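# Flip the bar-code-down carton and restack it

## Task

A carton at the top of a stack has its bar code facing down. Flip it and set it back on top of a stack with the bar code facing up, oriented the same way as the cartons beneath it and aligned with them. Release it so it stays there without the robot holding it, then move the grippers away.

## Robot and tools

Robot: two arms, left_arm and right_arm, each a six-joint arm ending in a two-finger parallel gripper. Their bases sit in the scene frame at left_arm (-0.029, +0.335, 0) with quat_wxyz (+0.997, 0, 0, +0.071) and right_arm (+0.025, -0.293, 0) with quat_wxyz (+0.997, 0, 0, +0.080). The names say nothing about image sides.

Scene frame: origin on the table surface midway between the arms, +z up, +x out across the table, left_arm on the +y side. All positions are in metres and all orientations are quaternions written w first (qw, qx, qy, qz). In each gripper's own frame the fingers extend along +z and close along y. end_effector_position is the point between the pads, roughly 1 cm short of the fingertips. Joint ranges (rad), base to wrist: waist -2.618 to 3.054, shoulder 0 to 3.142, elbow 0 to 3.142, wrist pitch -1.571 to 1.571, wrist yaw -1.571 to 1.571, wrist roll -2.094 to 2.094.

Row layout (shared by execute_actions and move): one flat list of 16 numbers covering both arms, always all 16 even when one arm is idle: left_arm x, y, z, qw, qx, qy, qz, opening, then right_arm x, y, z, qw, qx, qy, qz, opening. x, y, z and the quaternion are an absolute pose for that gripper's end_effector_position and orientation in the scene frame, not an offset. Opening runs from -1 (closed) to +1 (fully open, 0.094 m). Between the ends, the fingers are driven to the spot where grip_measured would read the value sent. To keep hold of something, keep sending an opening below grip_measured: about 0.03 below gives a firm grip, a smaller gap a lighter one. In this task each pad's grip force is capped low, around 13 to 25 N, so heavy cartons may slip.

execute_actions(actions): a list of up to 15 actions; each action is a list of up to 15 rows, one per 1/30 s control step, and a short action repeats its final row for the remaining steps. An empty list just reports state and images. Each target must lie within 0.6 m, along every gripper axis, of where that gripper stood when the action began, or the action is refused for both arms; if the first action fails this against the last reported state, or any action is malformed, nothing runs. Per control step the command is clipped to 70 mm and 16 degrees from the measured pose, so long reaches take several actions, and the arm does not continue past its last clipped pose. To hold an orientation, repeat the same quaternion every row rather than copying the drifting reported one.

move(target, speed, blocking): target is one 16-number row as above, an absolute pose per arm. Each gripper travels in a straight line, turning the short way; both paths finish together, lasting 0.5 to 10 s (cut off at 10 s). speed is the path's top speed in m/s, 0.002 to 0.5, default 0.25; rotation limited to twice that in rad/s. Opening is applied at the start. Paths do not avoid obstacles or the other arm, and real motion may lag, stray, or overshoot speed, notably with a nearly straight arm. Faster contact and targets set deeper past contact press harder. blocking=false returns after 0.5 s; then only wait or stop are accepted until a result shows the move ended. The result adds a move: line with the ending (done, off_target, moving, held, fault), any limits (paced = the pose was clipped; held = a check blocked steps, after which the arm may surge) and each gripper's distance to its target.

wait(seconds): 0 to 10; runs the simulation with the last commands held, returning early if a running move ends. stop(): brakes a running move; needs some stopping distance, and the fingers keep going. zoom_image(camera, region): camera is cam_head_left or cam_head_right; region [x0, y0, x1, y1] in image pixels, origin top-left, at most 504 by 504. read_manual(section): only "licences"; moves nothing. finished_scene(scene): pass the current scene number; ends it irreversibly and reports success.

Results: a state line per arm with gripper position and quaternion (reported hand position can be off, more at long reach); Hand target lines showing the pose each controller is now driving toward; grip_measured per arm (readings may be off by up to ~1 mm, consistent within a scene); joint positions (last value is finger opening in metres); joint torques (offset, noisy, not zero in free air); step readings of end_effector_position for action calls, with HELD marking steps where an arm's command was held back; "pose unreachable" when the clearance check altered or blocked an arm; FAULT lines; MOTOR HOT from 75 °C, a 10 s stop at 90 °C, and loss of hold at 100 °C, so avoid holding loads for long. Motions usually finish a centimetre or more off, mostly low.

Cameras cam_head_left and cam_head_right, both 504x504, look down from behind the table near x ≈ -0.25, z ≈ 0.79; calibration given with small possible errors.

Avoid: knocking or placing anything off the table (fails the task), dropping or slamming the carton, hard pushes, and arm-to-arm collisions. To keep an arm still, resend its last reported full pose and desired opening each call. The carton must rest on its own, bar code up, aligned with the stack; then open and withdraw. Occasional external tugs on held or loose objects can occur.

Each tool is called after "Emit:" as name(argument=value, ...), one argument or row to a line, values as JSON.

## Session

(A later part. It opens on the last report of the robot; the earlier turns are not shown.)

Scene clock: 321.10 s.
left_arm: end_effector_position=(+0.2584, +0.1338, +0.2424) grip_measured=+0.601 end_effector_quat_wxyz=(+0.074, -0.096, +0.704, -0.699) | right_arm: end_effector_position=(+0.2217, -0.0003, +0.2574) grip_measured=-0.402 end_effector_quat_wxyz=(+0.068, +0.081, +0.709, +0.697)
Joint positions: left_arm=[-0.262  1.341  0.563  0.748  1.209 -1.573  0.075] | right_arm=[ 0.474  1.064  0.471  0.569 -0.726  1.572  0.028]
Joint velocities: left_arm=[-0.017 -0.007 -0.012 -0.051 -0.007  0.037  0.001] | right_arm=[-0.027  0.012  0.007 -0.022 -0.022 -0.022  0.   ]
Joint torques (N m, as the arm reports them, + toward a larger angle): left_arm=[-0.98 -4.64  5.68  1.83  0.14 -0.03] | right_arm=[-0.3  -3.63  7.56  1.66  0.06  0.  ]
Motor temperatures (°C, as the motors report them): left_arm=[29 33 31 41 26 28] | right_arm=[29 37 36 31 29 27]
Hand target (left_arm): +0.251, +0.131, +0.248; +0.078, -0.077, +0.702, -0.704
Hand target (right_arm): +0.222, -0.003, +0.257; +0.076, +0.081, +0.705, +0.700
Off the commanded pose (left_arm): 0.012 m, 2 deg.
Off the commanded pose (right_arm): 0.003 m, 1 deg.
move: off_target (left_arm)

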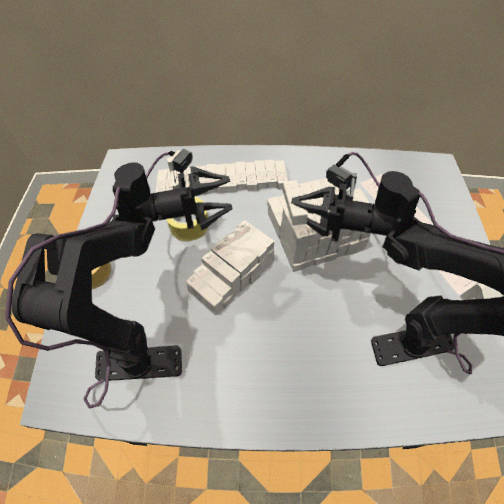

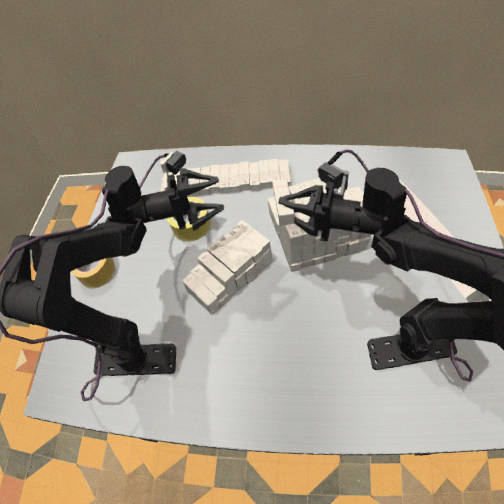

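Emit:
move(
  target=[0.252, 0.008, 0.252, 0.0616, -0.0616, 0.7044, -0.7044, 0.4, 0.22, 0.0, 0.255, 0.077, 0.077, 0.703, 0.703, -0.5],
  speed=0.15,
)

Emit:
zoom_image(
  camera="cam_head_left",
  region=[250, 155, 334, 239],
)

Emit:
zoom_image(
  camera="cam_head_right",
  region=[238, 155, 322, 239],
)

Scene clock: 400.97 s.
left_arm: end_effector_position=(+0.2487, +0.0130, +0.2407) grip_measured=+0.401 end_effector_quat_wxyz=(+0.045, -0.075, +0.712, -0.697) | right_arm: end_effector_position=(+0.2237, -0.0007, +0.2644) grip_measured=-0.402 end_effector_quat_wxyz=(+0.080, +0.078, +0.700, +0.705)
Joint positions: left_arm=[-0.68   1.512  0.71   0.764  0.863 -1.582  0.066] | right_arm=[ 0.474  1.064  0.471  0.603 -0.715  1.576  0.028]
Joint velocities: left_arm=[-0.012 -0.017 -0.007 -0.037 -0.037 -0.066  0.   ] | right_arm=[ 0.012 -0.012  0.002  0.037 -0.051 -0.066 -0.001]
Joint torques (N m, as the arm reports them, + toward a larger angle): left_arm=[-0.76 -4.44  9.01  1.99 -0.14  0.09] | right_arm=[ 0.92 -2.19  6.35  1.71  0.06 -0.04]
Motor temperatures (°C, as the motors report them): left_arm=[29 32 30 42 26 28] | right_arm=[29 31 34 38 29 27]
Hand target (left_arm): +0.252, +0.009, +0.252; +0.061, -0.062, +0.704, -0.705
Hand target (right_arm): +0.220, -0.000, +0.255; +0.077, +0.077, +0.703, +0.703
Off the commanded pose (left_arm): 0.013 m, 3 deg.
Off the commanded pose (right_arm): 0.010 m, 1 deg.
move: off_target (left_arm)

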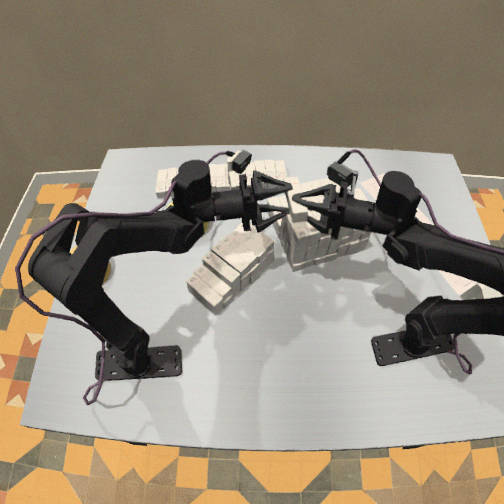

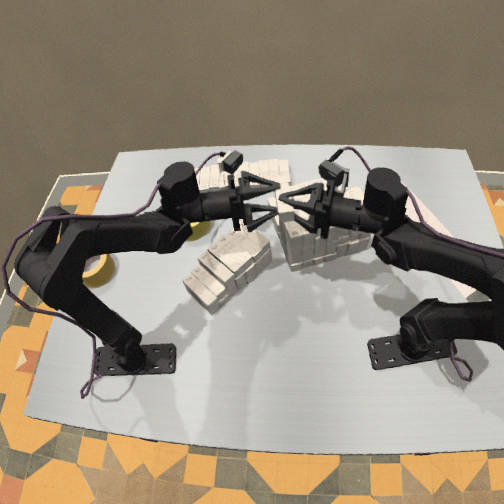

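Region (250, 155, 334, 239) of cam_head_left's 504x504 image, scaled by 6.000, with more detail than that image has.

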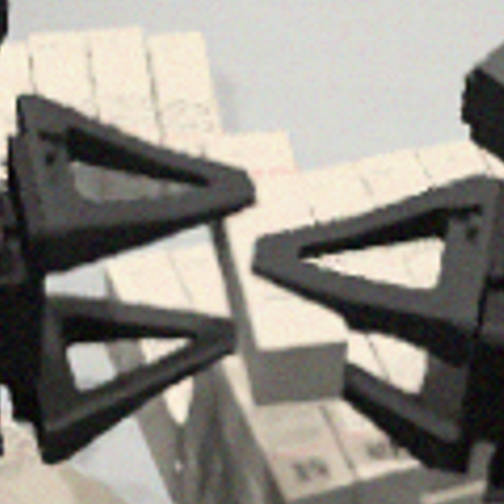

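Region (238, 155, 322, 239) of cam_head_right's 504x504 image, scaled by 6.000, with more detail than that image has.

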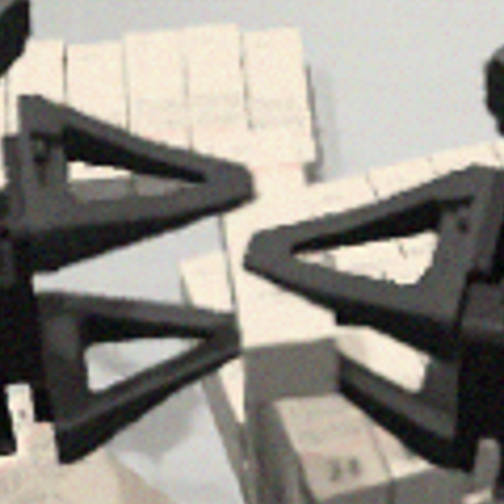

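Emit:
execute_actions(
  actions=[
    [[0.252, 0.008, 0.254, 0.0616, -0.0616, 0.7044, -0.7044, 0.4, 0.22, 0.0, 0.255, 0.077, 0.077, 0.703, 0.703, -0.5],[0.252, 0.008, 0.256, 0.0616, -0.0616, 0.7044, -0.7044, 0.4, 0.22, 0.0, 0.255, 0.077, 0.077, 0.703, 0.703, -0.5],[0.252, 0.008, 0.258, 0.0616, -0.0616, 0.7044, -0.7044, 0.4, 0.22, 0.0, 0.255, 0.077, 0.077, 0.703, 0.703, -0.5],[0.253, 0.008, 0.260, 0.0616, -0.0616, 0.7044, -0.7044, 0.4, 0.22, 0.0, 0.255, 0.077, 0.077, 0.703, 0.703, -0.5],[0.253, 0.007, 0.262, 0.0616, -0.0616, 0.7044, -0.7044, 0.4, 0.22, 0.0, 0.255, 0.077, 0.077, 0.703, 0.703, -0.5],[0.253, 0.006, 0.264, 0.0616, -0.0616, 0.7044, -0.7044, 0.4, 0.22, 0.0, 0.255, 0.077, 0.077, 0.703, 0.703, -0.5],[0.254, 0.005, 0.266, 0.0616, -0.0616, 0.7044, -0.7044, 0.4, 0.22, 0.0, 0.255, 0.077, 0.077, 0.703, 0.703, -0.5],[0.254, 0.004, 0.268, 0.0616, -0.0616, 0.7044, -0.7044, 0.4, 0.22, 0.0, 0.255, 0.077, 0.077, 0.703, 0.703, -0.5],[0.254, 0.003, 0.270, 0.0616, -0.0616, 0.7044, -0.7044, 0.4, 0.22, 0.0, 0.255, 0.077, 0.077, 0.703, 0.703, -0.5],[0.255, 0.002, 0.270, 0.0616, -0.0616, 0.7044, -0.7044, 0.4, 0.22, 0.0, 0.255, 0.077, 0.077, 0.703, 0.703, -0.5],[0.255, 0.001, 0.270, 0.0616, -0.0616, 0.7044, -0.7044, 0.4, 0.22, 0.0, 0.255, 0.077, 0.077, 0.703, 0.703, -0.5]],
  ],
)

Scene clock: 439.53 s.
left_arm: end_effector_position=(+0.2544, +0.0048, +0.2623) grip_measured=+0.401 end_effector_quat_wxyz=(+0.056, -0.065, +0.705, -0.704) | right_arm: end_effector_position=(+0.2237, -0.0007, +0.2651) grip_measured=-0.402 end_effector_quat_wxyz=(+0.080, +0.077, +0.699, +0.706)
Joint positions: left_arm=[-0.694  1.512  0.779  0.73   0.847 -1.582  0.066] | right_arm=[ 0.474  1.064  0.471  0.606 -0.715  1.576  0.028]
Joint velocities: left_arm=[ 0.002 -0.002 -0.007 -0.081  0.007  0.051 -0.001] | right_arm=[-0.007 -0.012  0.012  0.037 -0.037  0.066 -0.   ]
Joint torques (N m, as the arm reports them, + toward a larger angle): left_arm=[-0.85 -5.56  8.93  1.55 -0.15  0.13] | right_arm=[ 0.85 -1.94  6.15  1.64  0.08  0.  ]
Motor temperatures (°C, as the motors report them): left_arm=[29 32 32 43 26 28] | right_arm=[29 30 34 40 29 27]
Hand target (left_arm): +0.255, +0.001, +0.270; +0.062, -0.062, +0.704, -0.705
Hand target (right_arm): +0.220, +0.000, +0.255; +0.077, +0.077, +0.703, +0.703
Off the commanded pose (left_arm): 0.009 m, 1 deg.
Off the commanded pose (right_arm): 0.011 m, 1 deg.
Step readings (end_effector_position):
0: left_arm (+0.2491, +0.0130, +0.2407) | right_arm (+0.2237, -0.0007, +0.2645)
1: left_arm (+0.2492, +0.0130, +0.2407) | right_arm (+0.2237, -0.0007, +0.2645)
2: left_arm (+0.2494, +0.0130, +0.2412) | right_arm (+0.2237, -0.0007, +0.2645)
4: left_arm (+0.2502, +0.0125, +0.2434) | right_arm (+0.2237, -0.0007, +0.2646)
8: left_arm (+0.2539, +0.0105, +0.2523) | right_arm (+0.2237, -0.0007, +0.2649)
15: end_effector_position above

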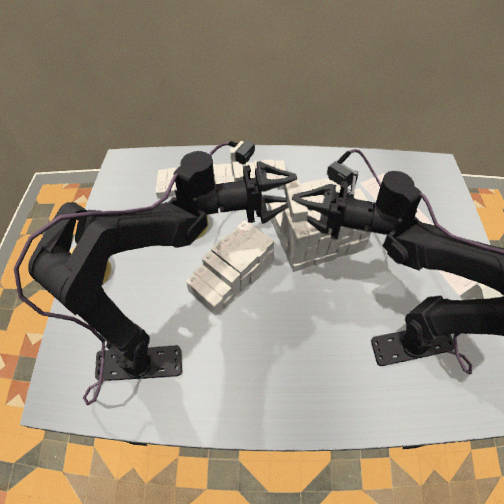

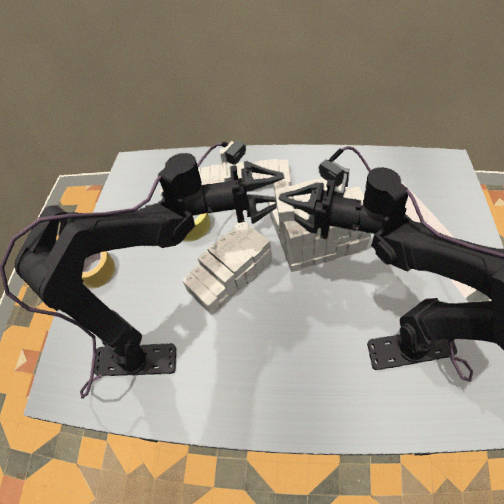

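Emit:
execute_actions(
  actions=[
    [[0.255, 0.001, 0.270, 0.0616, -0.0616, 0.7044, -0.7044, 0.3, 0.22, 0.0, 0.255, 0.077, 0.077, 0.703, 0.703, -0.5],[0.255, 0.001, 0.270, 0.0616, -0.0616, 0.7044, -0.7044, 0.2, 0.22, 0.0, 0.255, 0.077, 0.077, 0.703, 0.703, -0.5],[0.255, 0.001, 0.270, 0.0616, -0.0616, 0.7044, -0.7044, 0.1, 0.22, 0.0, 0.255, 0.077, 0.077, 0.703, 0.703, -0.5],[0.255, 0.001, 0.270, 0.0616, -0.0616, 0.7044, -0.7044, 0.0, 0.22, 0.0, 0.255, 0.077, 0.077, 0.703, 0.703, -0.5],[0.255, 0.001, 0.270, 0.0616, -0.0616, 0.7044, -0.7044, -0.07, 0.22, 0.0, 0.255, 0.077, 0.077, 0.703, 0.703, -0.5],[0.255, 0.001, 0.270, 0.0616, -0.0616, 0.7044, -0.7044, -0.13, 0.22, 0.0, 0.255, 0.077, 0.077, 0.703, 0.703, -0.5],[0.255, 0.001, 0.270, 0.0616, -0.0616, 0.7044, -0.7044, -0.18, 0.22, 0.0, 0.255, 0.077, 0.077, 0.703, 0.703, -0.5],[0.255, 0.001, 0.270, 0.0616, -0.0616, 0.7044, -0.7044, -0.22, 0.22, 0.0, 0.255, 0.077, 0.077, 0.703, 0.703, -0.5],[0.255, 0.001, 0.270, 0.0616, -0.0616, 0.7044, -0.7044, -0.25, 0.22, 0.0, 0.255, 0.077, 0.077, 0.703, 0.703, -0.5],[0.255, 0.001, 0.270, 0.0616, -0.0616, 0.7044, -0.7044, -0.28, 0.22, 0.0, 0.255, 0.077, 0.077, 0.703, 0.703, -0.5]],
  ],
)

Emit:
zoom_image(
  camera="cam_head_left",
  region=[250, 155, 334, 239],
)

Emit:
zoom_image(
  camera="cam_head_right",
  region=[238, 155, 322, 239],
)

Scene clock: 460.77 s.
left_arm: end_effector_position=(+0.2550, +0.0049, +0.2600) grip_measured=-0.279 end_effector_quat_wxyz=(+0.054, -0.070, +0.707, -0.702) | right_arm: end_effector_position=(+0.2237, -0.0007, +0.2651) grip_measured=-0.402 end_effector_quat_wxyz=(+0.080, +0.077, +0.699, +0.706)
Joint positions: left_arm=[-0.694  1.512  0.779  0.718  0.843 -1.582  0.034] | right_arm=[ 0.474  1.064  0.471  0.606 -0.715  1.576  0.028]
Joint velocities: left_arm=[-0.002 -0.012  0.002 -0.066 -0.051  0.007 -0.   ] | right_arm=[-0.007  0.002 -0.007 -0.022  0.022  0.037  0.001]
Joint torques (N m, as the arm reports them, + toward a larger angle): left_arm=[-0.95 -5.45  9.14  1.66 -0.13  0.11] | right_arm=[ 0.82 -2.06  6.32  1.68  0.05 -0.01]
Motor temperatures (°C, as the motors report them): left_arm=[29 32 32 42 26 28] | right_arm=[29 30 34 40 29 27]
Hand target (left_arm): +0.255, +0.001, +0.270; +0.062, -0.062, +0.704, -0.705
Hand target (right_arm): +0.220, +0.000, +0.255; +0.077, +0.077, +0.703, +0.703
Off the commanded pose (left_arm): 0.011 m, 1 deg.
Off the commanded pose (right_arm): 0.011 m, 1 deg.
Step readings (end_effector_position):
0: left_arm (+0.2550, +0.0049, +0.2600) | right_arm (+0.2237, -0.0007, +0.2651)
1: left_arm (+0.2550, +0.0049, +0.2600) | right_arm (+0.2237, -0.0007, +0.2651)
2: left_arm (+0.2550, +0.0049, +0.2600) | right_arm (+0.2237, -0.0007, +0.2651)
4: left_arm (+0.2550, +0.0049, +0.2600) | right_arm (+0.2237, -0.0007, +0.2651)
8: left_arm (+0.2550, +0.0049, +0.2600) | right_arm (+0.2237, -0.0007, +0.2651)
15: end_effector_position above

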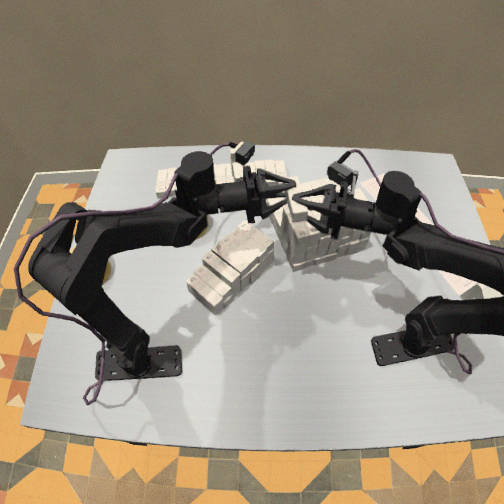

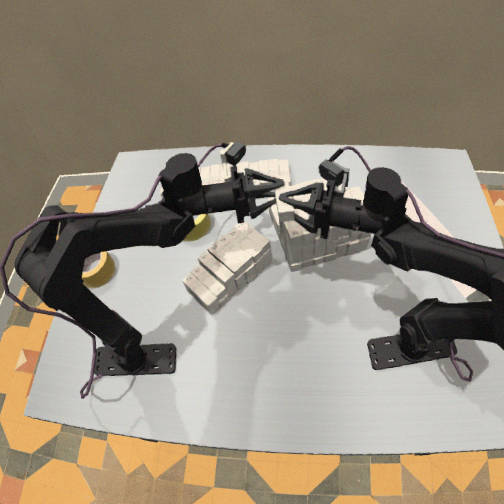

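Region (250, 155, 334, 239) of cam_head_left's 504x504 image, scaled by 6.000, with more detail than that image has.

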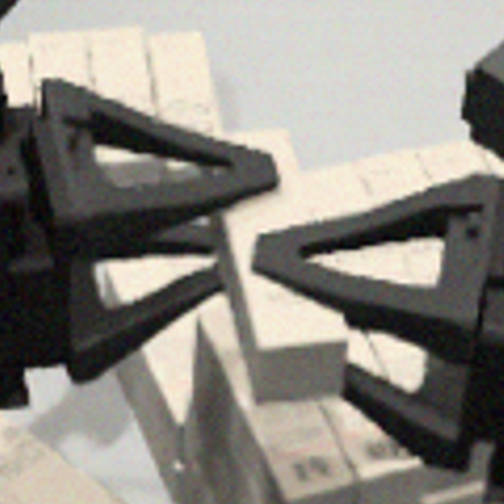

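Region (238, 155, 322, 239) of cam_head_right's 504x504 image, scaled by 6.000, with more detail than that image has.

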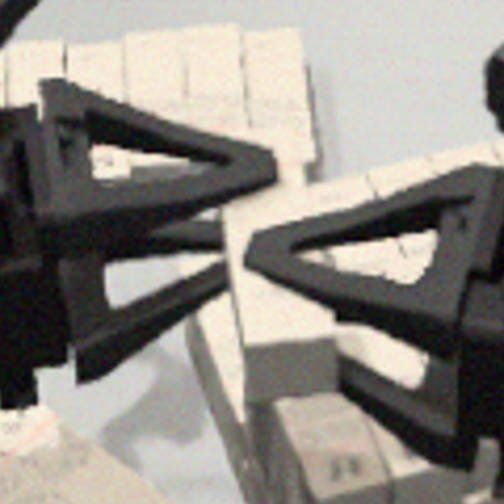

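Emit:
execute_actions(
  actions=[
    [[0.255, 0.001, 0.270, 0.0616, -0.0616, 0.7044, -0.7044, -0.31, 0.22, 0.0, 0.255, 0.077, 0.077, 0.703, 0.703, -0.5],[0.255, 0.001, 0.270, 0.0616, -0.0616, 0.7044, -0.7044, -0.34, 0.22, 0.0, 0.255, 0.077, 0.077, 0.703, 0.703, -0.5],[0.255, 0.001, 0.270, 0.0616, -0.0616, 0.7044, -0.7044, -0.36, 0.22, 0.0, 0.255, 0.077, 0.077, 0.703, 0.703, -0.5],[0.255, 0.001, 0.270, 0.0616, -0.0616, 0.7044, -0.7044, -0.38, 0.22, 0.0, 0.255, 0.077, 0.077, 0.703, 0.703, -0.5],[0.255, 0.001, 0.270, 0.0616, -0.0616, 0.7044, -0.7044, -0.40, 0.22, 0.0, 0.255, 0.077, 0.077, 0.703, 0.703, -0.5],[0.255, 0.001, 0.270, 0.0616, -0.0616, 0.7044, -0.7044, -0.42, 0.22, 0.0, 0.255, 0.077, 0.077, 0.703, 0.703, -0.5],[0.255, 0.001, 0.270, 0.0616, -0.0616, 0.7044, -0.7044, -0.44, 0.22, 0.0, 0.255, 0.077, 0.077, 0.703, 0.703, -0.5],[0.255, 0.001, 0.270, 0.0616, -0.0616, 0.7044, -0.7044, -0.47, 0.22, 0.0, 0.255, 0.077, 0.077, 0.703, 0.703, -0.5],[0.255, 0.001, 0.270, 0.0616, -0.0616, 0.7044, -0.7044, -0.5, 0.22, 0.0, 0.255, 0.077, 0.077, 0.703, 0.703, -0.5]],
  ],
)

Scene clock: 477.70 s.
left_arm: end_effector_position=(+0.2550, +0.0049, +0.2598) grip_measured=-0.392 end_effector_quat_wxyz=(+0.054, -0.069, +0.707, -0.701) | right_arm: end_effector_position=(+0.2237, -0.0007, +0.2653) grip_measured=-0.402 end_effector_quat_wxyz=(+0.080, +0.077, +0.699, +0.707)
Joint positions: left_arm=[-0.694  1.512  0.779  0.717  0.843 -1.579  0.029] | right_arm=[ 0.474  1.064  0.471  0.607 -0.715  1.578  0.028]
Joint velocities: left_arm=[-0.002 -0.002 -0.027  0.022 -0.051 -0.081 -0.001] | right_arm=[-0.007  0.002 -0.007 -0.022 -0.022  0.022 -0.001]
Joint torques (N m, as the arm reports them, + toward a larger angle): left_arm=[-0.93 -5.44  9.2   1.66 -0.15  0.1 ] | right_arm=[ 0.71 -2.14  6.46  1.65  0.09 -0.03]
Motor temperatures (°C, as the motors report them): left_arm=[29 32 32 42 26 28] | right_arm=[29 30 34 41 29 27]
Hand target (left_arm): +0.255, +0.001, +0.270; +0.061, -0.062, +0.704, -0.705
Hand target (right_arm): +0.220, +0.000, +0.255; +0.077, +0.077, +0.703, +0.703
Off the commanded pose (left_arm): 0.011 m, 1 deg.
Off the commanded pose (right_arm): 0.011 m, 1 deg.
Step readings (end_effector_position):
0: left_arm (+0.2550, +0.0049, +0.2600) | right_arm (+0.2237, -0.0007, +0.2651)
1: left_arm (+0.2550, +0.0049, +0.2600) | right_arm (+0.2237, -0.0007, +0.2651)
2: left_arm (+0.2550, +0.0049, +0.2600) | right_arm (+0.2237, -0.0007, +0.2651)
4: left_arm (+0.2550, +0.0049, +0.2599) | right_arm (+0.2237, -0.0007, +0.2652)
8: left_arm (+0.2550, +0.0049, +0.2598) | right_arm (+0.2237, -0.0007, +0.2653)
15: end_effector_position above

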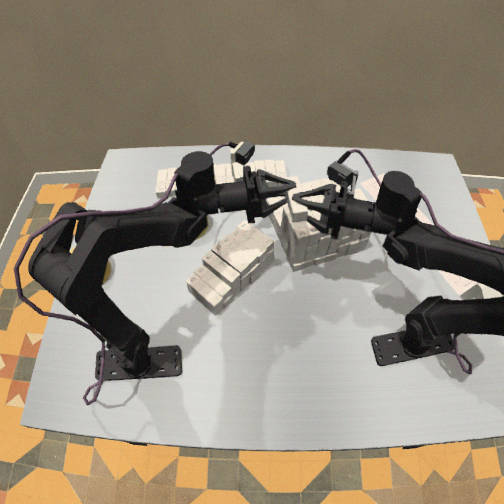

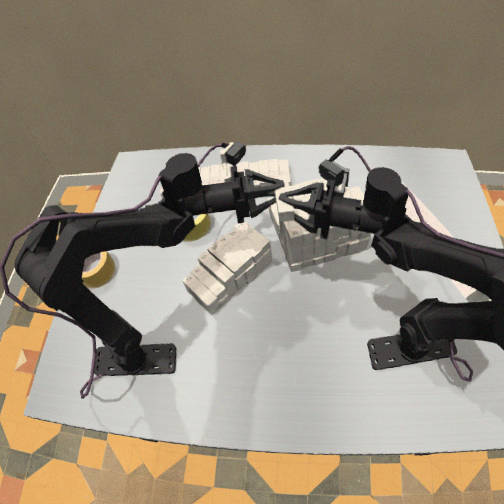

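Emit:
execute_actions(
  actions=[
    [[0.255, 0.001, 0.270, 0.0616, -0.0616, 0.7044, -0.7044, -0.5, 0.22, 0.0, 0.255, 0.077, 0.077, 0.703, 0.703, -0.3],[0.255, 0.001, 0.270, 0.0616, -0.0616, 0.7044, -0.7044, -0.5, 0.22, 0.0, 0.256, 0.077, 0.077, 0.703, 0.703, -0.1],[0.255, 0.001, 0.270, 0.0616, -0.0616, 0.7044, -0.7044, -0.5, 0.22, 0.0, 0.257, 0.077, 0.077, 0.703, 0.703, 0.1],[0.255, 0.001, 0.270, 0.0616, -0.0616, 0.7044, -0.7044, -0.5, 0.22, 0.0, 0.258, 0.077, 0.077, 0.703, 0.703, 0.3],[0.255, 0.001, 0.270, 0.0616, -0.0616, 0.7044, -0.7044, -0.5, 0.22, 0.0, 0.259, 0.077, 0.077, 0.703, 0.703, 0.4],[0.255, 0.001, 0.270, 0.0616, -0.0616, 0.7044, -0.7044, -0.5, 0.22, -0.003, 0.260, 0.077, 0.077, 0.703, 0.703, 0.4],[0.255, 0.001, 0.270, 0.0616, -0.0616, 0.7044, -0.7044, -0.5, 0.219, -0.008, 0.261, 0.077, 0.077, 0.703, 0.703, 0.4],[0.255, 0.001, 0.270, 0.0616, -0.0616, 0.7044, -0.7044, -0.5, 0.218, -0.014, 0.262, 0.077, 0.077, 0.703, 0.703, 0.4],[0.255, 0.001, 0.270, 0.0616, -0.0616, 0.7044, -0.7044, -0.5, 0.217, -0.021, 0.263, 0.077, 0.077, 0.703, 0.703, 0.4],[0.255, 0.001, 0.270, 0.0616, -0.0616, 0.7044, -0.7044, -0.5, 0.216, -0.028, 0.264, 0.077, 0.077, 0.703, 0.703, 0.4],[0.255, 0.001, 0.270, 0.0616, -0.0616, 0.7044, -0.7044, -0.5, 0.215, -0.035, 0.265, 0.077, 0.077, 0.703, 0.703, 0.4],[0.255, 0.001, 0.270, 0.0616, -0.0616, 0.7044, -0.7044, -0.5, 0.214, -0.042, 0.265, 0.077, 0.077, 0.703, 0.703, 0.4],[0.255, 0.001, 0.270, 0.0616, -0.0616, 0.7044, -0.7044, -0.5, 0.213, -0.049, 0.265, 0.077, 0.077, 0.703, 0.703, 0.4],[0.255, 0.001, 0.270, 0.0616, -0.0616, 0.7044, -0.7044, -0.5, 0.212, -0.055, 0.265, 0.077, 0.077, 0.703, 0.703, 0.4],[0.255, 0.001, 0.270, 0.0616, -0.0616, 0.7044, -0.7044, -0.5, 0.211, -0.06, 0.265, 0.077, 0.077, 0.703, 0.703, 0.4]],
  ],
)

Emit:
zoom_image(
  camera="cam_head_left",
  region=[250, 155, 334, 239],
)

Emit:
zoom_image(
  camera="cam_head_left",
  region=[190, 235, 253, 298],
)

Emit:
zoom_image(
  camera="cam_head_right",
  region=[185, 235, 248, 298],
)

Scene clock: 508.40 s.
left_arm: end_effector_position=(+0.2551, +0.0049, +0.2586) grip_measured=-0.395 end_effector_quat_wxyz=(+0.053, -0.071, +0.709, -0.700) | right_arm: end_effector_position=(+0.2268, -0.0438, +0.2737) grip_measured=+0.399 end_effector_quat_wxyz=(+0.106, +0.086, +0.691, +0.710)
Joint positions: left_arm=[-0.694  1.512  0.779  0.711  0.843 -1.579  0.028] | right_arm=[ 0.301  0.91   0.422  0.533 -0.839  1.58   0.066]
Joint velocities: left_arm=[ 0.002  0.002 -0.007 -0.051 -0.051  0.022 -0.001] | right_arm=[-0.867 -0.662 -0.193 -0.315 -0.652  0.022  0.001]
Joint torques (N m, as the arm reports them, + toward a larger angle): left_arm=[-0.96 -5.47  9.11  1.75 -0.13  0.08] | right_arm=[-0.2  -3.04  7.27  1.29 -0.05  0.  ]
Motor temperatures (°C, as the motors report them): left_arm=[29 33 33 42 26 28] | right_arm=[29 30 34 42 29 27]
Hand target (left_arm): +0.255, +0.001, +0.270; +0.062, -0.062, +0.704, -0.705
Hand target (right_arm): +0.213, -0.055, +0.265; +0.081, +0.079, +0.700, +0.705
Off the commanded pose (left_arm): 0.012 m, 2 deg.
Off the commanded pose (right_arm): 0.024 m, 4 deg.
Step readings (end_effector_position):
0: left_arm (+0.2550, +0.0049, +0.2598) | right_arm (+0.2237, -0.0007, +0.2653)
1: left_arm (+0.2550, +0.0049, +0.2598) | right_arm (+0.2237, -0.0007, +0.2654)
2: left_arm (+0.2551, +0.0049, +0.2596) | right_arm (+0.2237, -0.0007, +0.2656)
4: left_arm (+0.2551, +0.0049, +0.2592) | right_arm (+0.2237, -0.0007, +0.2656)
8: left_arm (+0.2551, +0.0049, +0.2588) | right_arm (+0.2235, -0.0020, +0.2652)
15: end_effector_position above

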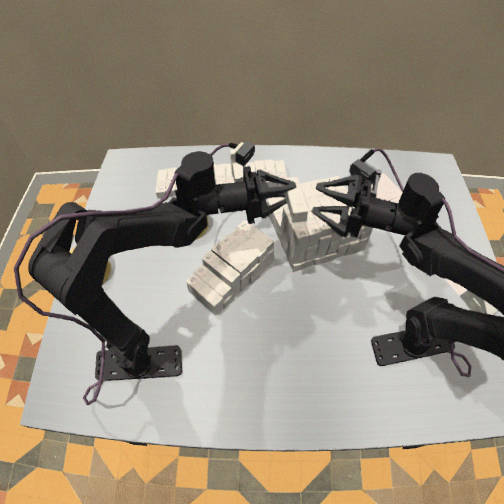

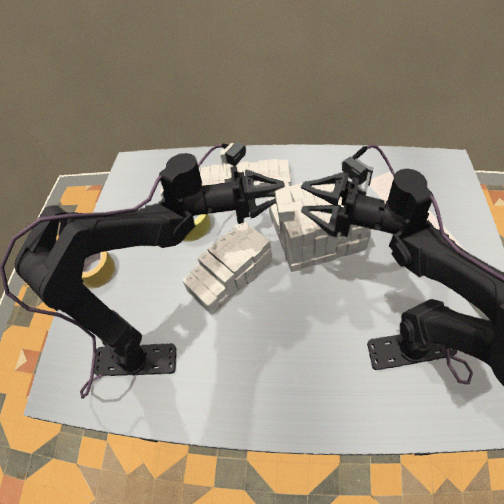

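Region (250, 155, 334, 239) of cam_head_left's 504x504 image, scaled by 6.000, with more detail than that image has.

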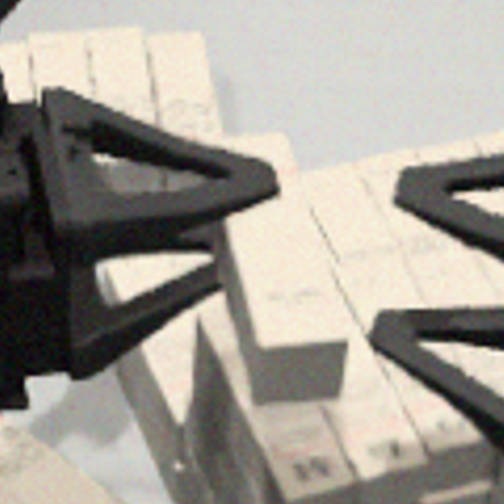

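Region (190, 235, 253, 298) of cam_head_left's 504x504 image, scaled by 8.000, with more detail than that image has.

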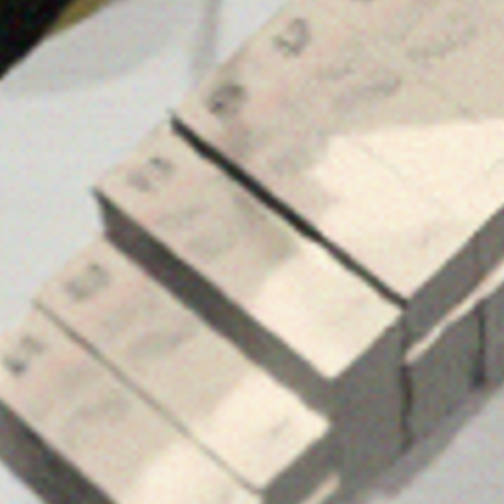

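Region (185, 235, 248, 298) of cam_head_right's 504x504 image, scaled by 8.000, with more detail than that image has.

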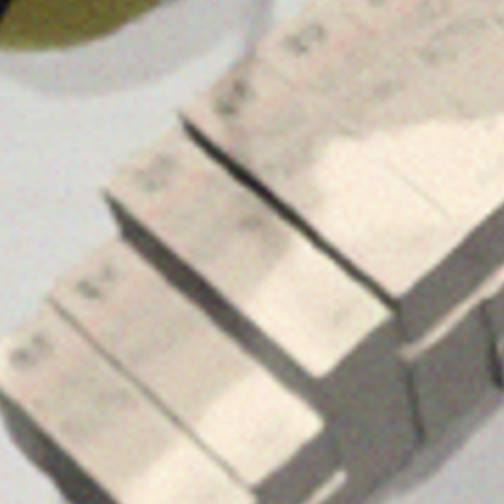

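Emit:
move(
  target=[0.210, 0.174, 0.125, 0, -0.4139, 0.9103, 0, -0.5, 0.235, -0.10, 0.27, 0.153, 0.153, 0.690, 0.690, 0.4],
  speed=0.4,
)

Emit:
zoom_image(
  camera="cam_head_left",
  region=[180, 220, 264, 304],
)

Emit:
zoom_image(
  camera="cam_head_right",
  region=[175, 220, 259, 304],
)

Scene clock: 539.40 s.
left_arm: end_effector_position=(+0.2094, +0.1742, +0.1167) grip_measured=-0.395 end_effector_quat_wxyz=(-0.019, -0.417, +0.909, -0.003) | right_arm: end_effector_position=(+0.2371, -0.0966, +0.2772) grip_measured=+0.399 end_effector_quat_wxyz=(+0.149, +0.147, +0.690, +0.693)
Joint positions: left_arm=[-0.718  1.648  1.341 -1.278  0.035 -1.437  0.028] | right_arm=[ 0.071  0.721  0.413  0.316 -0.92   1.575  0.066]
Joint velocities: left_arm=[-0.002 -0.012 -0.002 -0.051  0.051 -0.066 -0.001] | right_arm=[-0.002 -0.007 -0.007 -0.037 -0.051 -0.037 -0.   ]
Joint torques (N m, as the arm reports them, + toward a larger angle): left_arm=[-1.11 -5.69  8.99  0.1  -0.16 -0.03] | right_arm=[-0.84 -2.36  6.8   1.32  0.04 -0.11]
Motor temperatures (°C, as the motors report them): left_arm=[29 33 33 42 26 28] | right_arm=[29 30 34 40 29 27]
Hand target (left_arm): +0.210, +0.172, +0.125; -0.010, -0.415, +0.910, -0.003
Hand target (right_arm): +0.235, -0.100, +0.270; +0.154, +0.151, +0.692, +0.689
Off the commanded pose (left_arm): 0.008 m, 2 deg.
Off the commanded pose (right_arm): 0.008 m, 1 deg.
move: done

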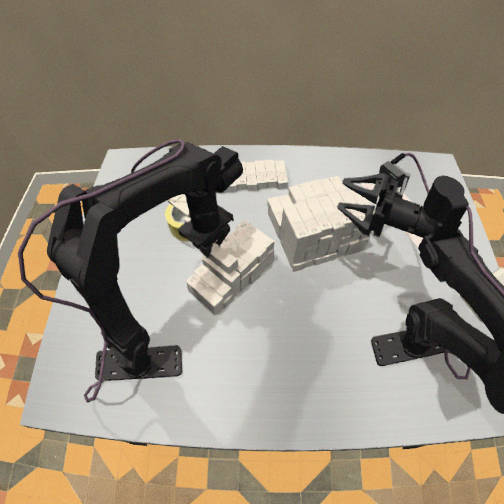

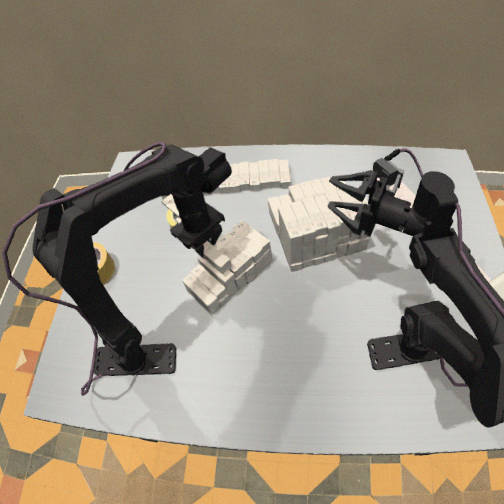

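Region (180, 220, 264, 304) of cam_head_left's 504x504 image, scaled by 6.000, with more detail than that image has.

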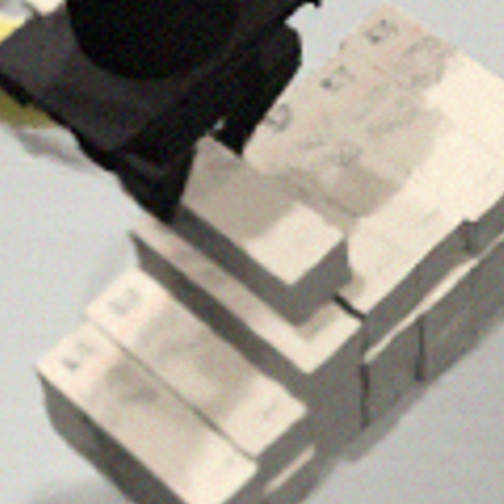

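Region (175, 220, 259, 304) of cam_head_right's 504x504 image, scaled by 6.000, with more detail than that image has.

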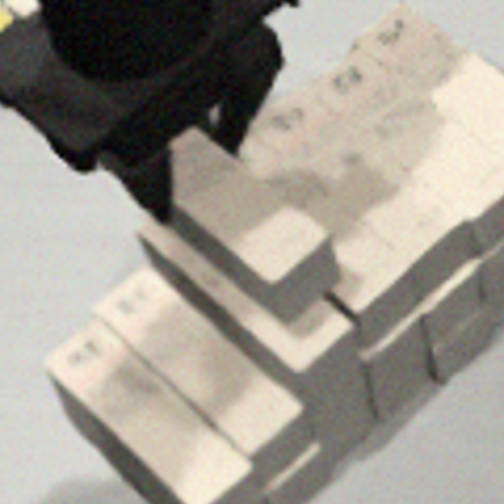

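Emit:
zoom_image(
  camera="cam_head_left",
  region=[200, 245, 250, 295],
)

Emit:
zoom_image(
  camera="cam_head_right",
  region=[192, 245, 242, 295],
)

Region (200, 245, 250, 295) of cam_head_left's 504x504 image, scaled by 10.080, with more detail than that image has.

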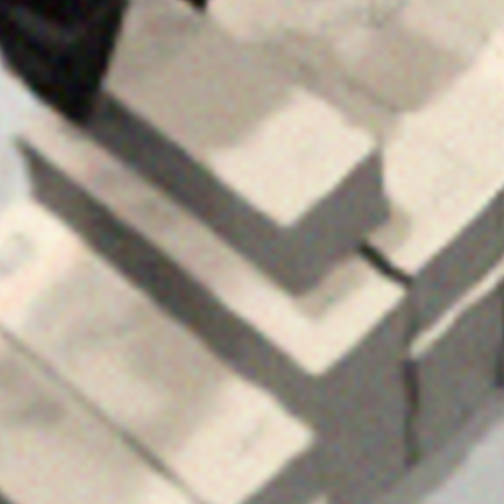

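Region (192, 245, 242, 295) of cam_head_right's 504x504 image, scaled by 10.080, with more detail than that image has.

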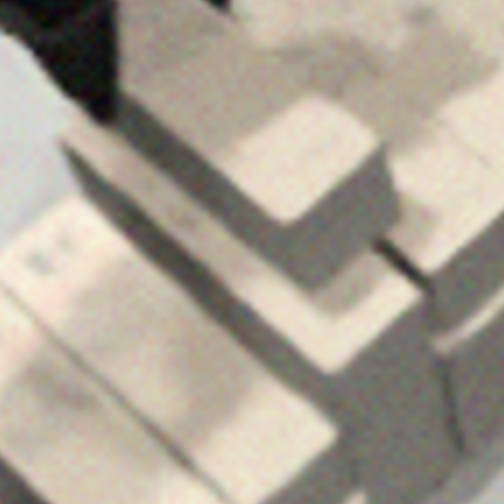

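Emit:
execute_actions(
  actions=[
    [[0.210, 0.173, 0.127, -0.008, -0.416, 0.909, -0.003, -0.5, 0.235, -0.10, 0.27, 0.153, 0.153, 0.690, 0.690, 0.4],[0.210, 0.173, 0.129, -0.008, -0.416, 0.909, -0.003, -0.5, 0.235, -0.10, 0.27, 0.153, 0.153, 0.690, 0.690, 0.4],[0.209, 0.173, 0.131, -0.004, -0.417, 0.909, -0.001, -0.5, 0.235, -0.10, 0.27, 0.153, 0.153, 0.690, 0.690, 0.4],[0.208, 0.1725, 0.132, 0.0, -0.418, 0.908, 0.0, -0.5, 0.235, -0.10, 0.27, 0.153, 0.153, 0.690, 0.690, 0.4],[0.206, 0.172, 0.132, 0.004, -0.419, 0.908, 0.002, -0.5, 0.235, -0.10, 0.27, 0.153, 0.153, 0.690, 0.690, 0.4],[0.204, 0.1715, 0.132, 0.008, -0.419, 0.908, 0.004, -0.5, 0.235, -0.10, 0.27, 0.153, 0.153, 0.690, 0.690, 0.4],[0.202, 0.171, 0.132, 0.012, -0.42, 0.907, 0.006, -0.5, 0.235, -0.10, 0.27, 0.153, 0.153, 0.690, 0.690, 0.4],[0.200, 0.170, 0.132, 0.016, -0.42, 0.907, 0.008, -0.5, 0.235, -0.10, 0.27, 0.153, 0.153, 0.690, 0.690, 0.4],[0.198, 0.1695, 0.132, 0.020, -0.421, 0.907, 0.010, -0.5, 0.235, -0.10, 0.27, 0.153, 0.153, 0.690, 0.690, 0.4],[0.196, 0.169, 0.132, 0.024, -0.421, 0.906, 0.012, -0.5, 0.235, -0.10, 0.27, 0.153, 0.153, 0.690, 0.690, 0.4],[0.195, 0.1685, 0.132, 0.028, -0.422, 0.906, 0.013, -0.5, 0.235, -0.10, 0.27, 0.153, 0.153, 0.690, 0.690, 0.4],[0.194, 0.168, 0.132, 0.0316, -0.4223, 0.9057, 0.0147, -0.5, 0.235, -0.10, 0.27, 0.153, 0.153, 0.690, 0.690, 0.4]],
  ],
)

Emit:
wait(
  seconds=0.3,
)

Emit:
zoom_image(
  camera="cam_head_left",
  region=[200, 245, 250, 295],
)

Emit:
zoom_image(
  camera="cam_head_right",
  region=[192, 245, 242, 295],
)

Scene clock: 608.73 s.
left_arm: end_effector_position=(+0.1978, +0.1603, +0.1268) grip_measured=-0.395 end_effector_quat_wxyz=(+0.017, -0.413, +0.911, +0.004) | right_arm: end_effector_position=(+0.2376, -0.0969, +0.2771) grip_measured=+0.399 end_effector_quat_wxyz=(+0.149, +0.148, +0.690, +0.693)
Joint positions: left_arm=[-0.823  1.62   1.352 -1.295 -0.034 -1.532  0.028] | right_arm=[ 0.07   0.721  0.413  0.315 -0.918  1.575  0.066]
Joint velocities: left_arm=[-0.076 -0.037 -0.012  0.051 -0.095 -0.125 -0.   ] | right_arm=[-0.017  0.002  0.007 -0.037 -0.022  0.007  0.002]
Joint torques (N m, as the arm reports them, + toward a larger angle): left_arm=[-0.36 -6.66  5.56  0.16 -0.3  -0.07] | right_arm=[-0.4  -2.38  6.55  1.38  0.1  -0.03]
Motor temperatures (°C, as the motors report them): left_arm=[29 33 33 37 26 28] | right_arm=[29 30 34 40 29 27]
Hand target (left_arm): +0.194, +0.168, +0.131; +0.031, -0.422, +0.906, +0.015
Hand target (right_arm): +0.235, -0.100, +0.270; +0.153, +0.153, +0.690, +0.690
Off the commanded pose (left_arm): 0.010 m, 2 deg.
Off the commanded pose (right_arm): 0.008 m, 1 deg.
Step readings (end_effector_position):
0: left_arm (+0.2093, +0.1744, +0.1167) | right_arm (+0.2372, -0.0967, +0.2771)
1: left_arm (+0.2092, +0.1746, +0.1167) | right_arm (+0.2373, -0.0967, +0.2771)
2: left_arm (+0.2091, +0.1747, +0.1171) | right_arm (+0.2373, -0.0967, +0.2771)
4: left_arm (+0.2092, +0.1745, +0.1187) | right_arm (+0.2375, -0.0968, +0.2771)
8: left_arm (+0.2056, +0.1697, +0.1201) | right_arm (+0.2376, -0.0968, +0.2771)
15: end_effector_position above

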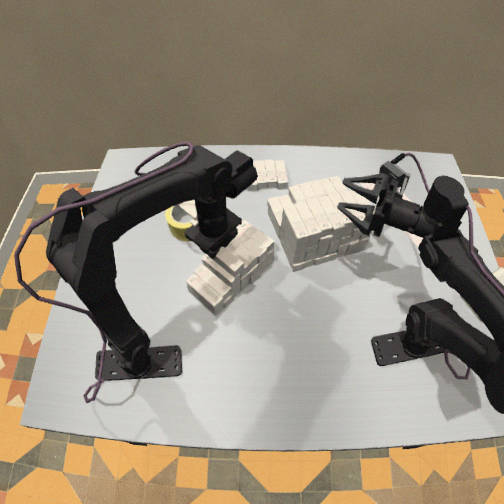

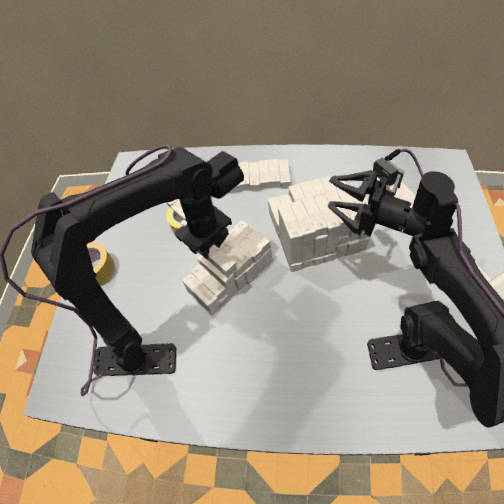

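Scene clock: 609.03 s.
left_arm: end_effector_position=(+0.1990, +0.1626, +0.1271) grip_measured=-0.395 end_effector_quat_wxyz=(+0.024, -0.422, +0.906, +0.008) | right_arm: end_effector_position=(+0.2376, -0.0969, +0.2771) grip_measured=+0.399 end_effector_quat_wxyz=(+0.149, +0.148, +0.690, +0.693)
Joint positions: left_arm=[-0.824  1.619  1.352 -1.297 -0.05  -1.553  0.028] | right_arm=[ 0.07   0.721  0.413  0.315 -0.918  1.575  0.066]
Joint velocities: left_arm=[ 0.007 -0.027  0.017 -0.007 -0.051 -0.037  0.   ] | right_arm=[ 0.017 -0.012  0.007  0.095 -0.051  0.022  0.001]
Joint torques (N m, as the arm reports them, + toward a larger angle): left_arm=[-0.6  -6.63  5.56  0.14 -0.24 -0.04] | right_arm=[-0.48 -2.01  6.63  1.37  0.05  0.  ]
Motor temperatures (°C, as the motors report them): left_arm=[29 33 33 37 26 28] | right_arm=[29 30 34 40 29 27]
Hand target (left_arm): +0.194, +0.168, +0.131; +0.030, -0.422, +0.906, +0.015
Hand target (right_arm): +0.235, -0.100, +0.270; +0.153, +0.153, +0.690, +0.690
Off the commanded pose (left_arm): 0.009 m, 1 deg.
Off the commanded pose (right_arm): 0.008 m, 1 deg.
wait: 0.30 s; no rest

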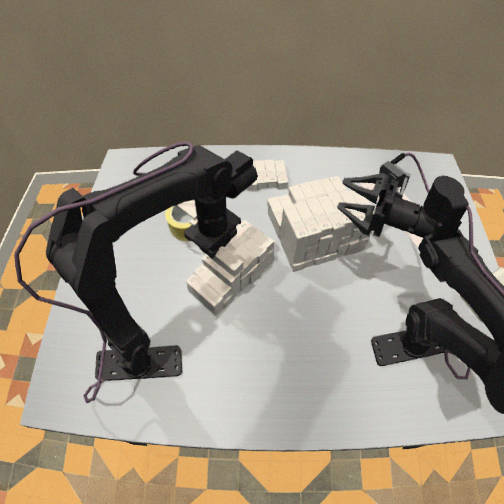

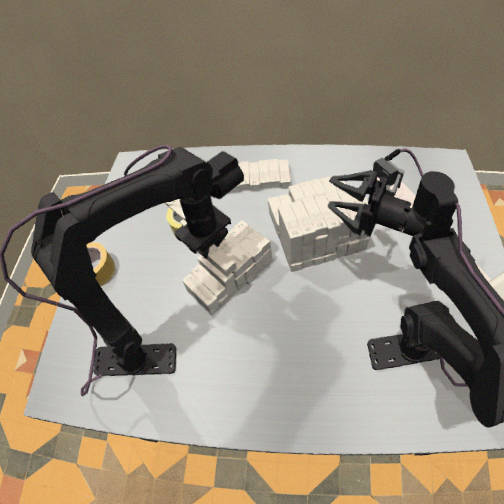

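Region (200, 245, 250, 295) of cam_head_left's 504x504 image, scaled by 10.080, with more detail than that image has.

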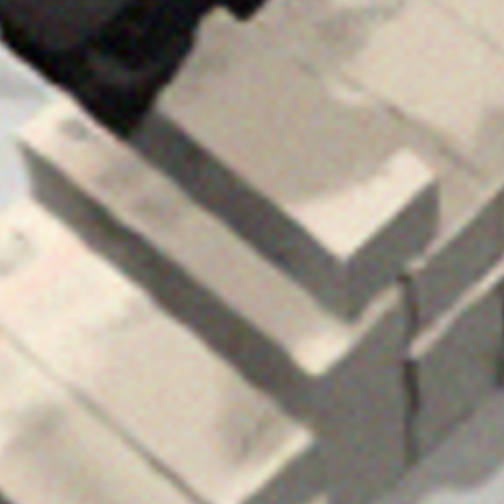

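Region (192, 245, 242, 295) of cam_head_right's 504x504 image, scaled by 10.080, with more detail than that image has.

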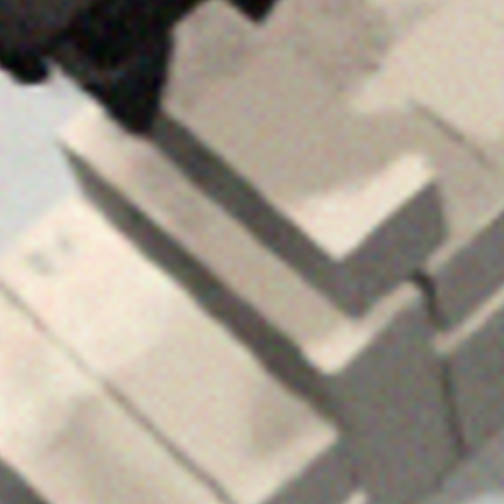

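Emit:
execute_actions(
  actions=[],
)

Scene clock: 618.53 s.
left_arm: end_effector_position=(+0.1993, +0.1629, +0.1272) grip_measured=-0.395 end_effector_quat_wxyz=(+0.025, -0.423, +0.906, +0.009) | right_arm: end_effector_position=(+0.2376, -0.0969, +0.2771) grip_measured=+0.399 end_effector_quat_wxyz=(+0.149, +0.148, +0.690, +0.693)
Joint positions: left_arm=[-0.824  1.619  1.352 -1.297 -0.052 -1.556  0.028] | right_arm=[ 0.07   0.721  0.413  0.315 -0.918  1.575  0.066]
Joint velocities: left_arm=[-0.002  0.022 -0.012 -0.022 -0.007 -0.022  0.001] | right_arm=[-0.002  0.002  0.002 -0.007 -0.037  0.022 -0.001]
Joint torques (N m, as the arm reports them, + toward a larger angle): left_arm=[-0.64 -6.63  5.54  0.12 -0.26 -0.06] | right_arm=[-0.48 -2.43  6.6   1.36  0.08  0.01]
Motor temperatures (°C, as the motors report them): left_arm=[29 33 32 37 26 28] | right_arm=[29 30 34 40 29 27]
Hand target (left_arm): +0.194, +0.168, +0.131; +0.030, -0.422, +0.906, +0.015
Hand target (right_arm): +0.235, -0.100, +0.270; +0.153, +0.153, +0.690, +0.690
Off the commanded pose (left_arm): 0.009 m, 1 deg.
Off the commanded pose (right_arm): 0.008 m, 1 deg.

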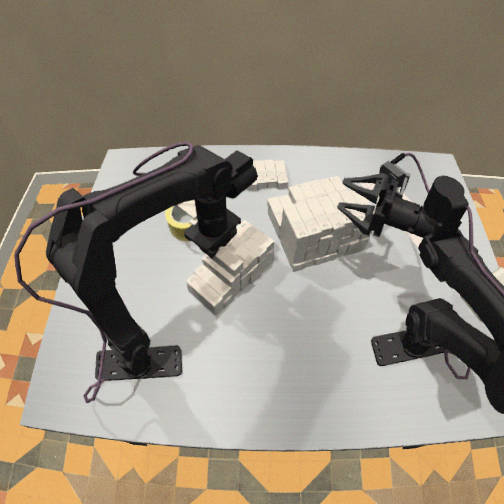

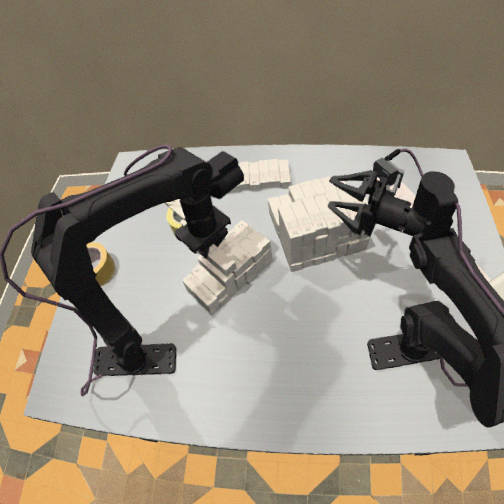

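Emit:
execute_actions(
  actions=[
    [[0.1935, 0.1684, 0.131, 0.0316, -0.4223, 0.9057, 0.0147, -0.5, 0.235, -0.10, 0.27, 0.153, 0.153, 0.690, 0.690, 0.4],[0.193, 0.1687, 0.130, 0.0316, -0.4223, 0.9057, 0.0147, -0.5, 0.235, -0.10, 0.27, 0.153, 0.153, 0.690, 0.690, 0.4],[0.1925, 0.1691, 0.129, 0.0316, -0.4223, 0.9057, 0.0147, -0.5, 0.235, -0.10, 0.27, 0.153, 0.153, 0.690, 0.690, 0.4],[0.192, 0.1695, 0.128, 0.0316, -0.4223, 0.9057, 0.0147, -0.5, 0.235, -0.10, 0.27, 0.153, 0.153, 0.690, 0.690, 0.4],[0.1915, 0.1699, 0.127, 0.0316, -0.4223, 0.9057, 0.0147, -0.5, 0.235, -0.10, 0.27, 0.153, 0.153, 0.690, 0.690, 0.4],[0.191, 0.1702, 0.126, 0.0316, -0.4223, 0.9057, 0.0147, -0.5, 0.235, -0.10, 0.27, 0.153, 0.153, 0.690, 0.690, 0.4],[0.1908, 0.1704, 0.125, 0.0316, -0.4223, 0.9057, 0.0147, -0.5, 0.235, -0.10, 0.27, 0.153, 0.153, 0.690, 0.690, 0.4],[0.1908, 0.1704, 0.124, 0.0316, -0.4223, 0.9057, 0.0147, -0.5, 0.235, -0.10, 0.27, 0.153, 0.153, 0.690, 0.690, 0.4],[0.1908, 0.1704, 0.123, 0.0316, -0.4223, 0.9057, 0.0147, -0.5, 0.235, -0.10, 0.27, 0.153, 0.153, 0.690, 0.690, 0.4]],
  ],
)

Emit:
zoom_image(
  camera="cam_head_left",
  region=[200, 245, 250, 295],
)

Emit:
zoom_image(
  camera="cam_head_right",
  region=[192, 245, 242, 295],
)

Scene clock: 639.30 s.
left_arm: end_effector_position=(+0.1895, +0.1710, +0.1175) grip_measured=-0.395 end_effector_quat_wxyz=(+0.017, -0.424, +0.905, +0.026) | right_arm: end_effector_position=(+0.2376, -0.0969, +0.2771) grip_measured=+0.399 end_effector_quat_wxyz=(+0.149, +0.148, +0.690, +0.693)
Joint positions: left_arm=[-0.824  1.61   1.303 -1.297 -0.053 -1.559  0.028] | right_arm=[ 0.07   0.721  0.413  0.315 -0.918  1.575  0.066]
Joint velocities: left_arm=[-0.007 -0.012 -0.012  0.11   0.051  0.022  0.001] | right_arm=[-0.017  0.002  0.002 -0.007  0.007 -0.007  0.   ]
Joint torques (N m, as the arm reports them, + toward a larger angle): left_arm=[-0.78 -6.87  5.62  0.41 -0.26 -0.07] | right_arm=[-0.49 -2.37  6.72  1.34  0.04 -0.04]
Motor temperatures (°C, as the motors report them): left_arm=[29 34 31 36 26 28] | right_arm=[29 30 34 40 29 27]
Hand target (left_arm): +0.191, +0.170, +0.123; +0.031, -0.423, +0.906, +0.015
Hand target (right_arm): +0.235, -0.100, +0.270; +0.153, +0.153, +0.690, +0.690
Off the commanded pose (left_arm): 0.006 m, 2 deg.
Off the commanded pose (right_arm): 0.008 m, 1 deg.
Step readings (end_effector_position):
0: left_arm (+0.1993, +0.1629, +0.1272) | right_arm (+0.2376, -0.0969, +0.2771)
1: left_arm (+0.1993, +0.1629, +0.1272) | right_arm (+0.2376, -0.0969, +0.2771)
2: left_arm (+0.1991, +0.1631, +0.1269) | right_arm (+0.2376, -0.0969, +0.2771)
4: left_arm (+0.1973, +0.1647, +0.1252) | right_arm (+0.2376, -0.0969, +0.2771)
8: left_arm (+0.1920, +0.1690, +0.1202) | right_arm (+0.2376, -0.0969, +0.2771)
15: end_effector_position above

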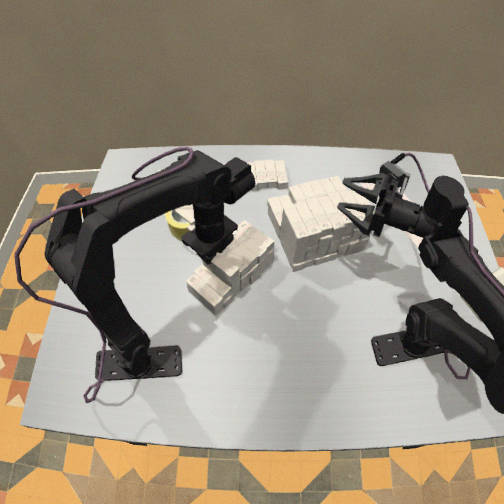

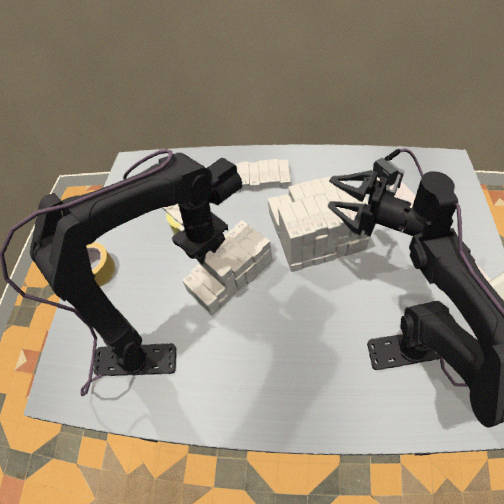

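Region (200, 245, 250, 295) of cam_head_left's 504x504 image, scaled by 10.080, with more detail than that image has.

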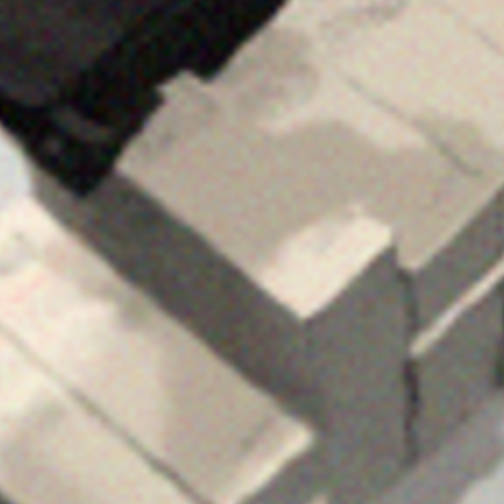

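Region (192, 245, 242, 295) of cam_head_right's 504x504 image, scaled by 10.080, with more detail than that image has.

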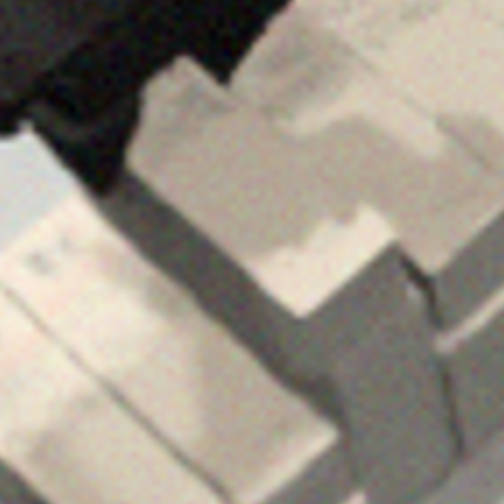

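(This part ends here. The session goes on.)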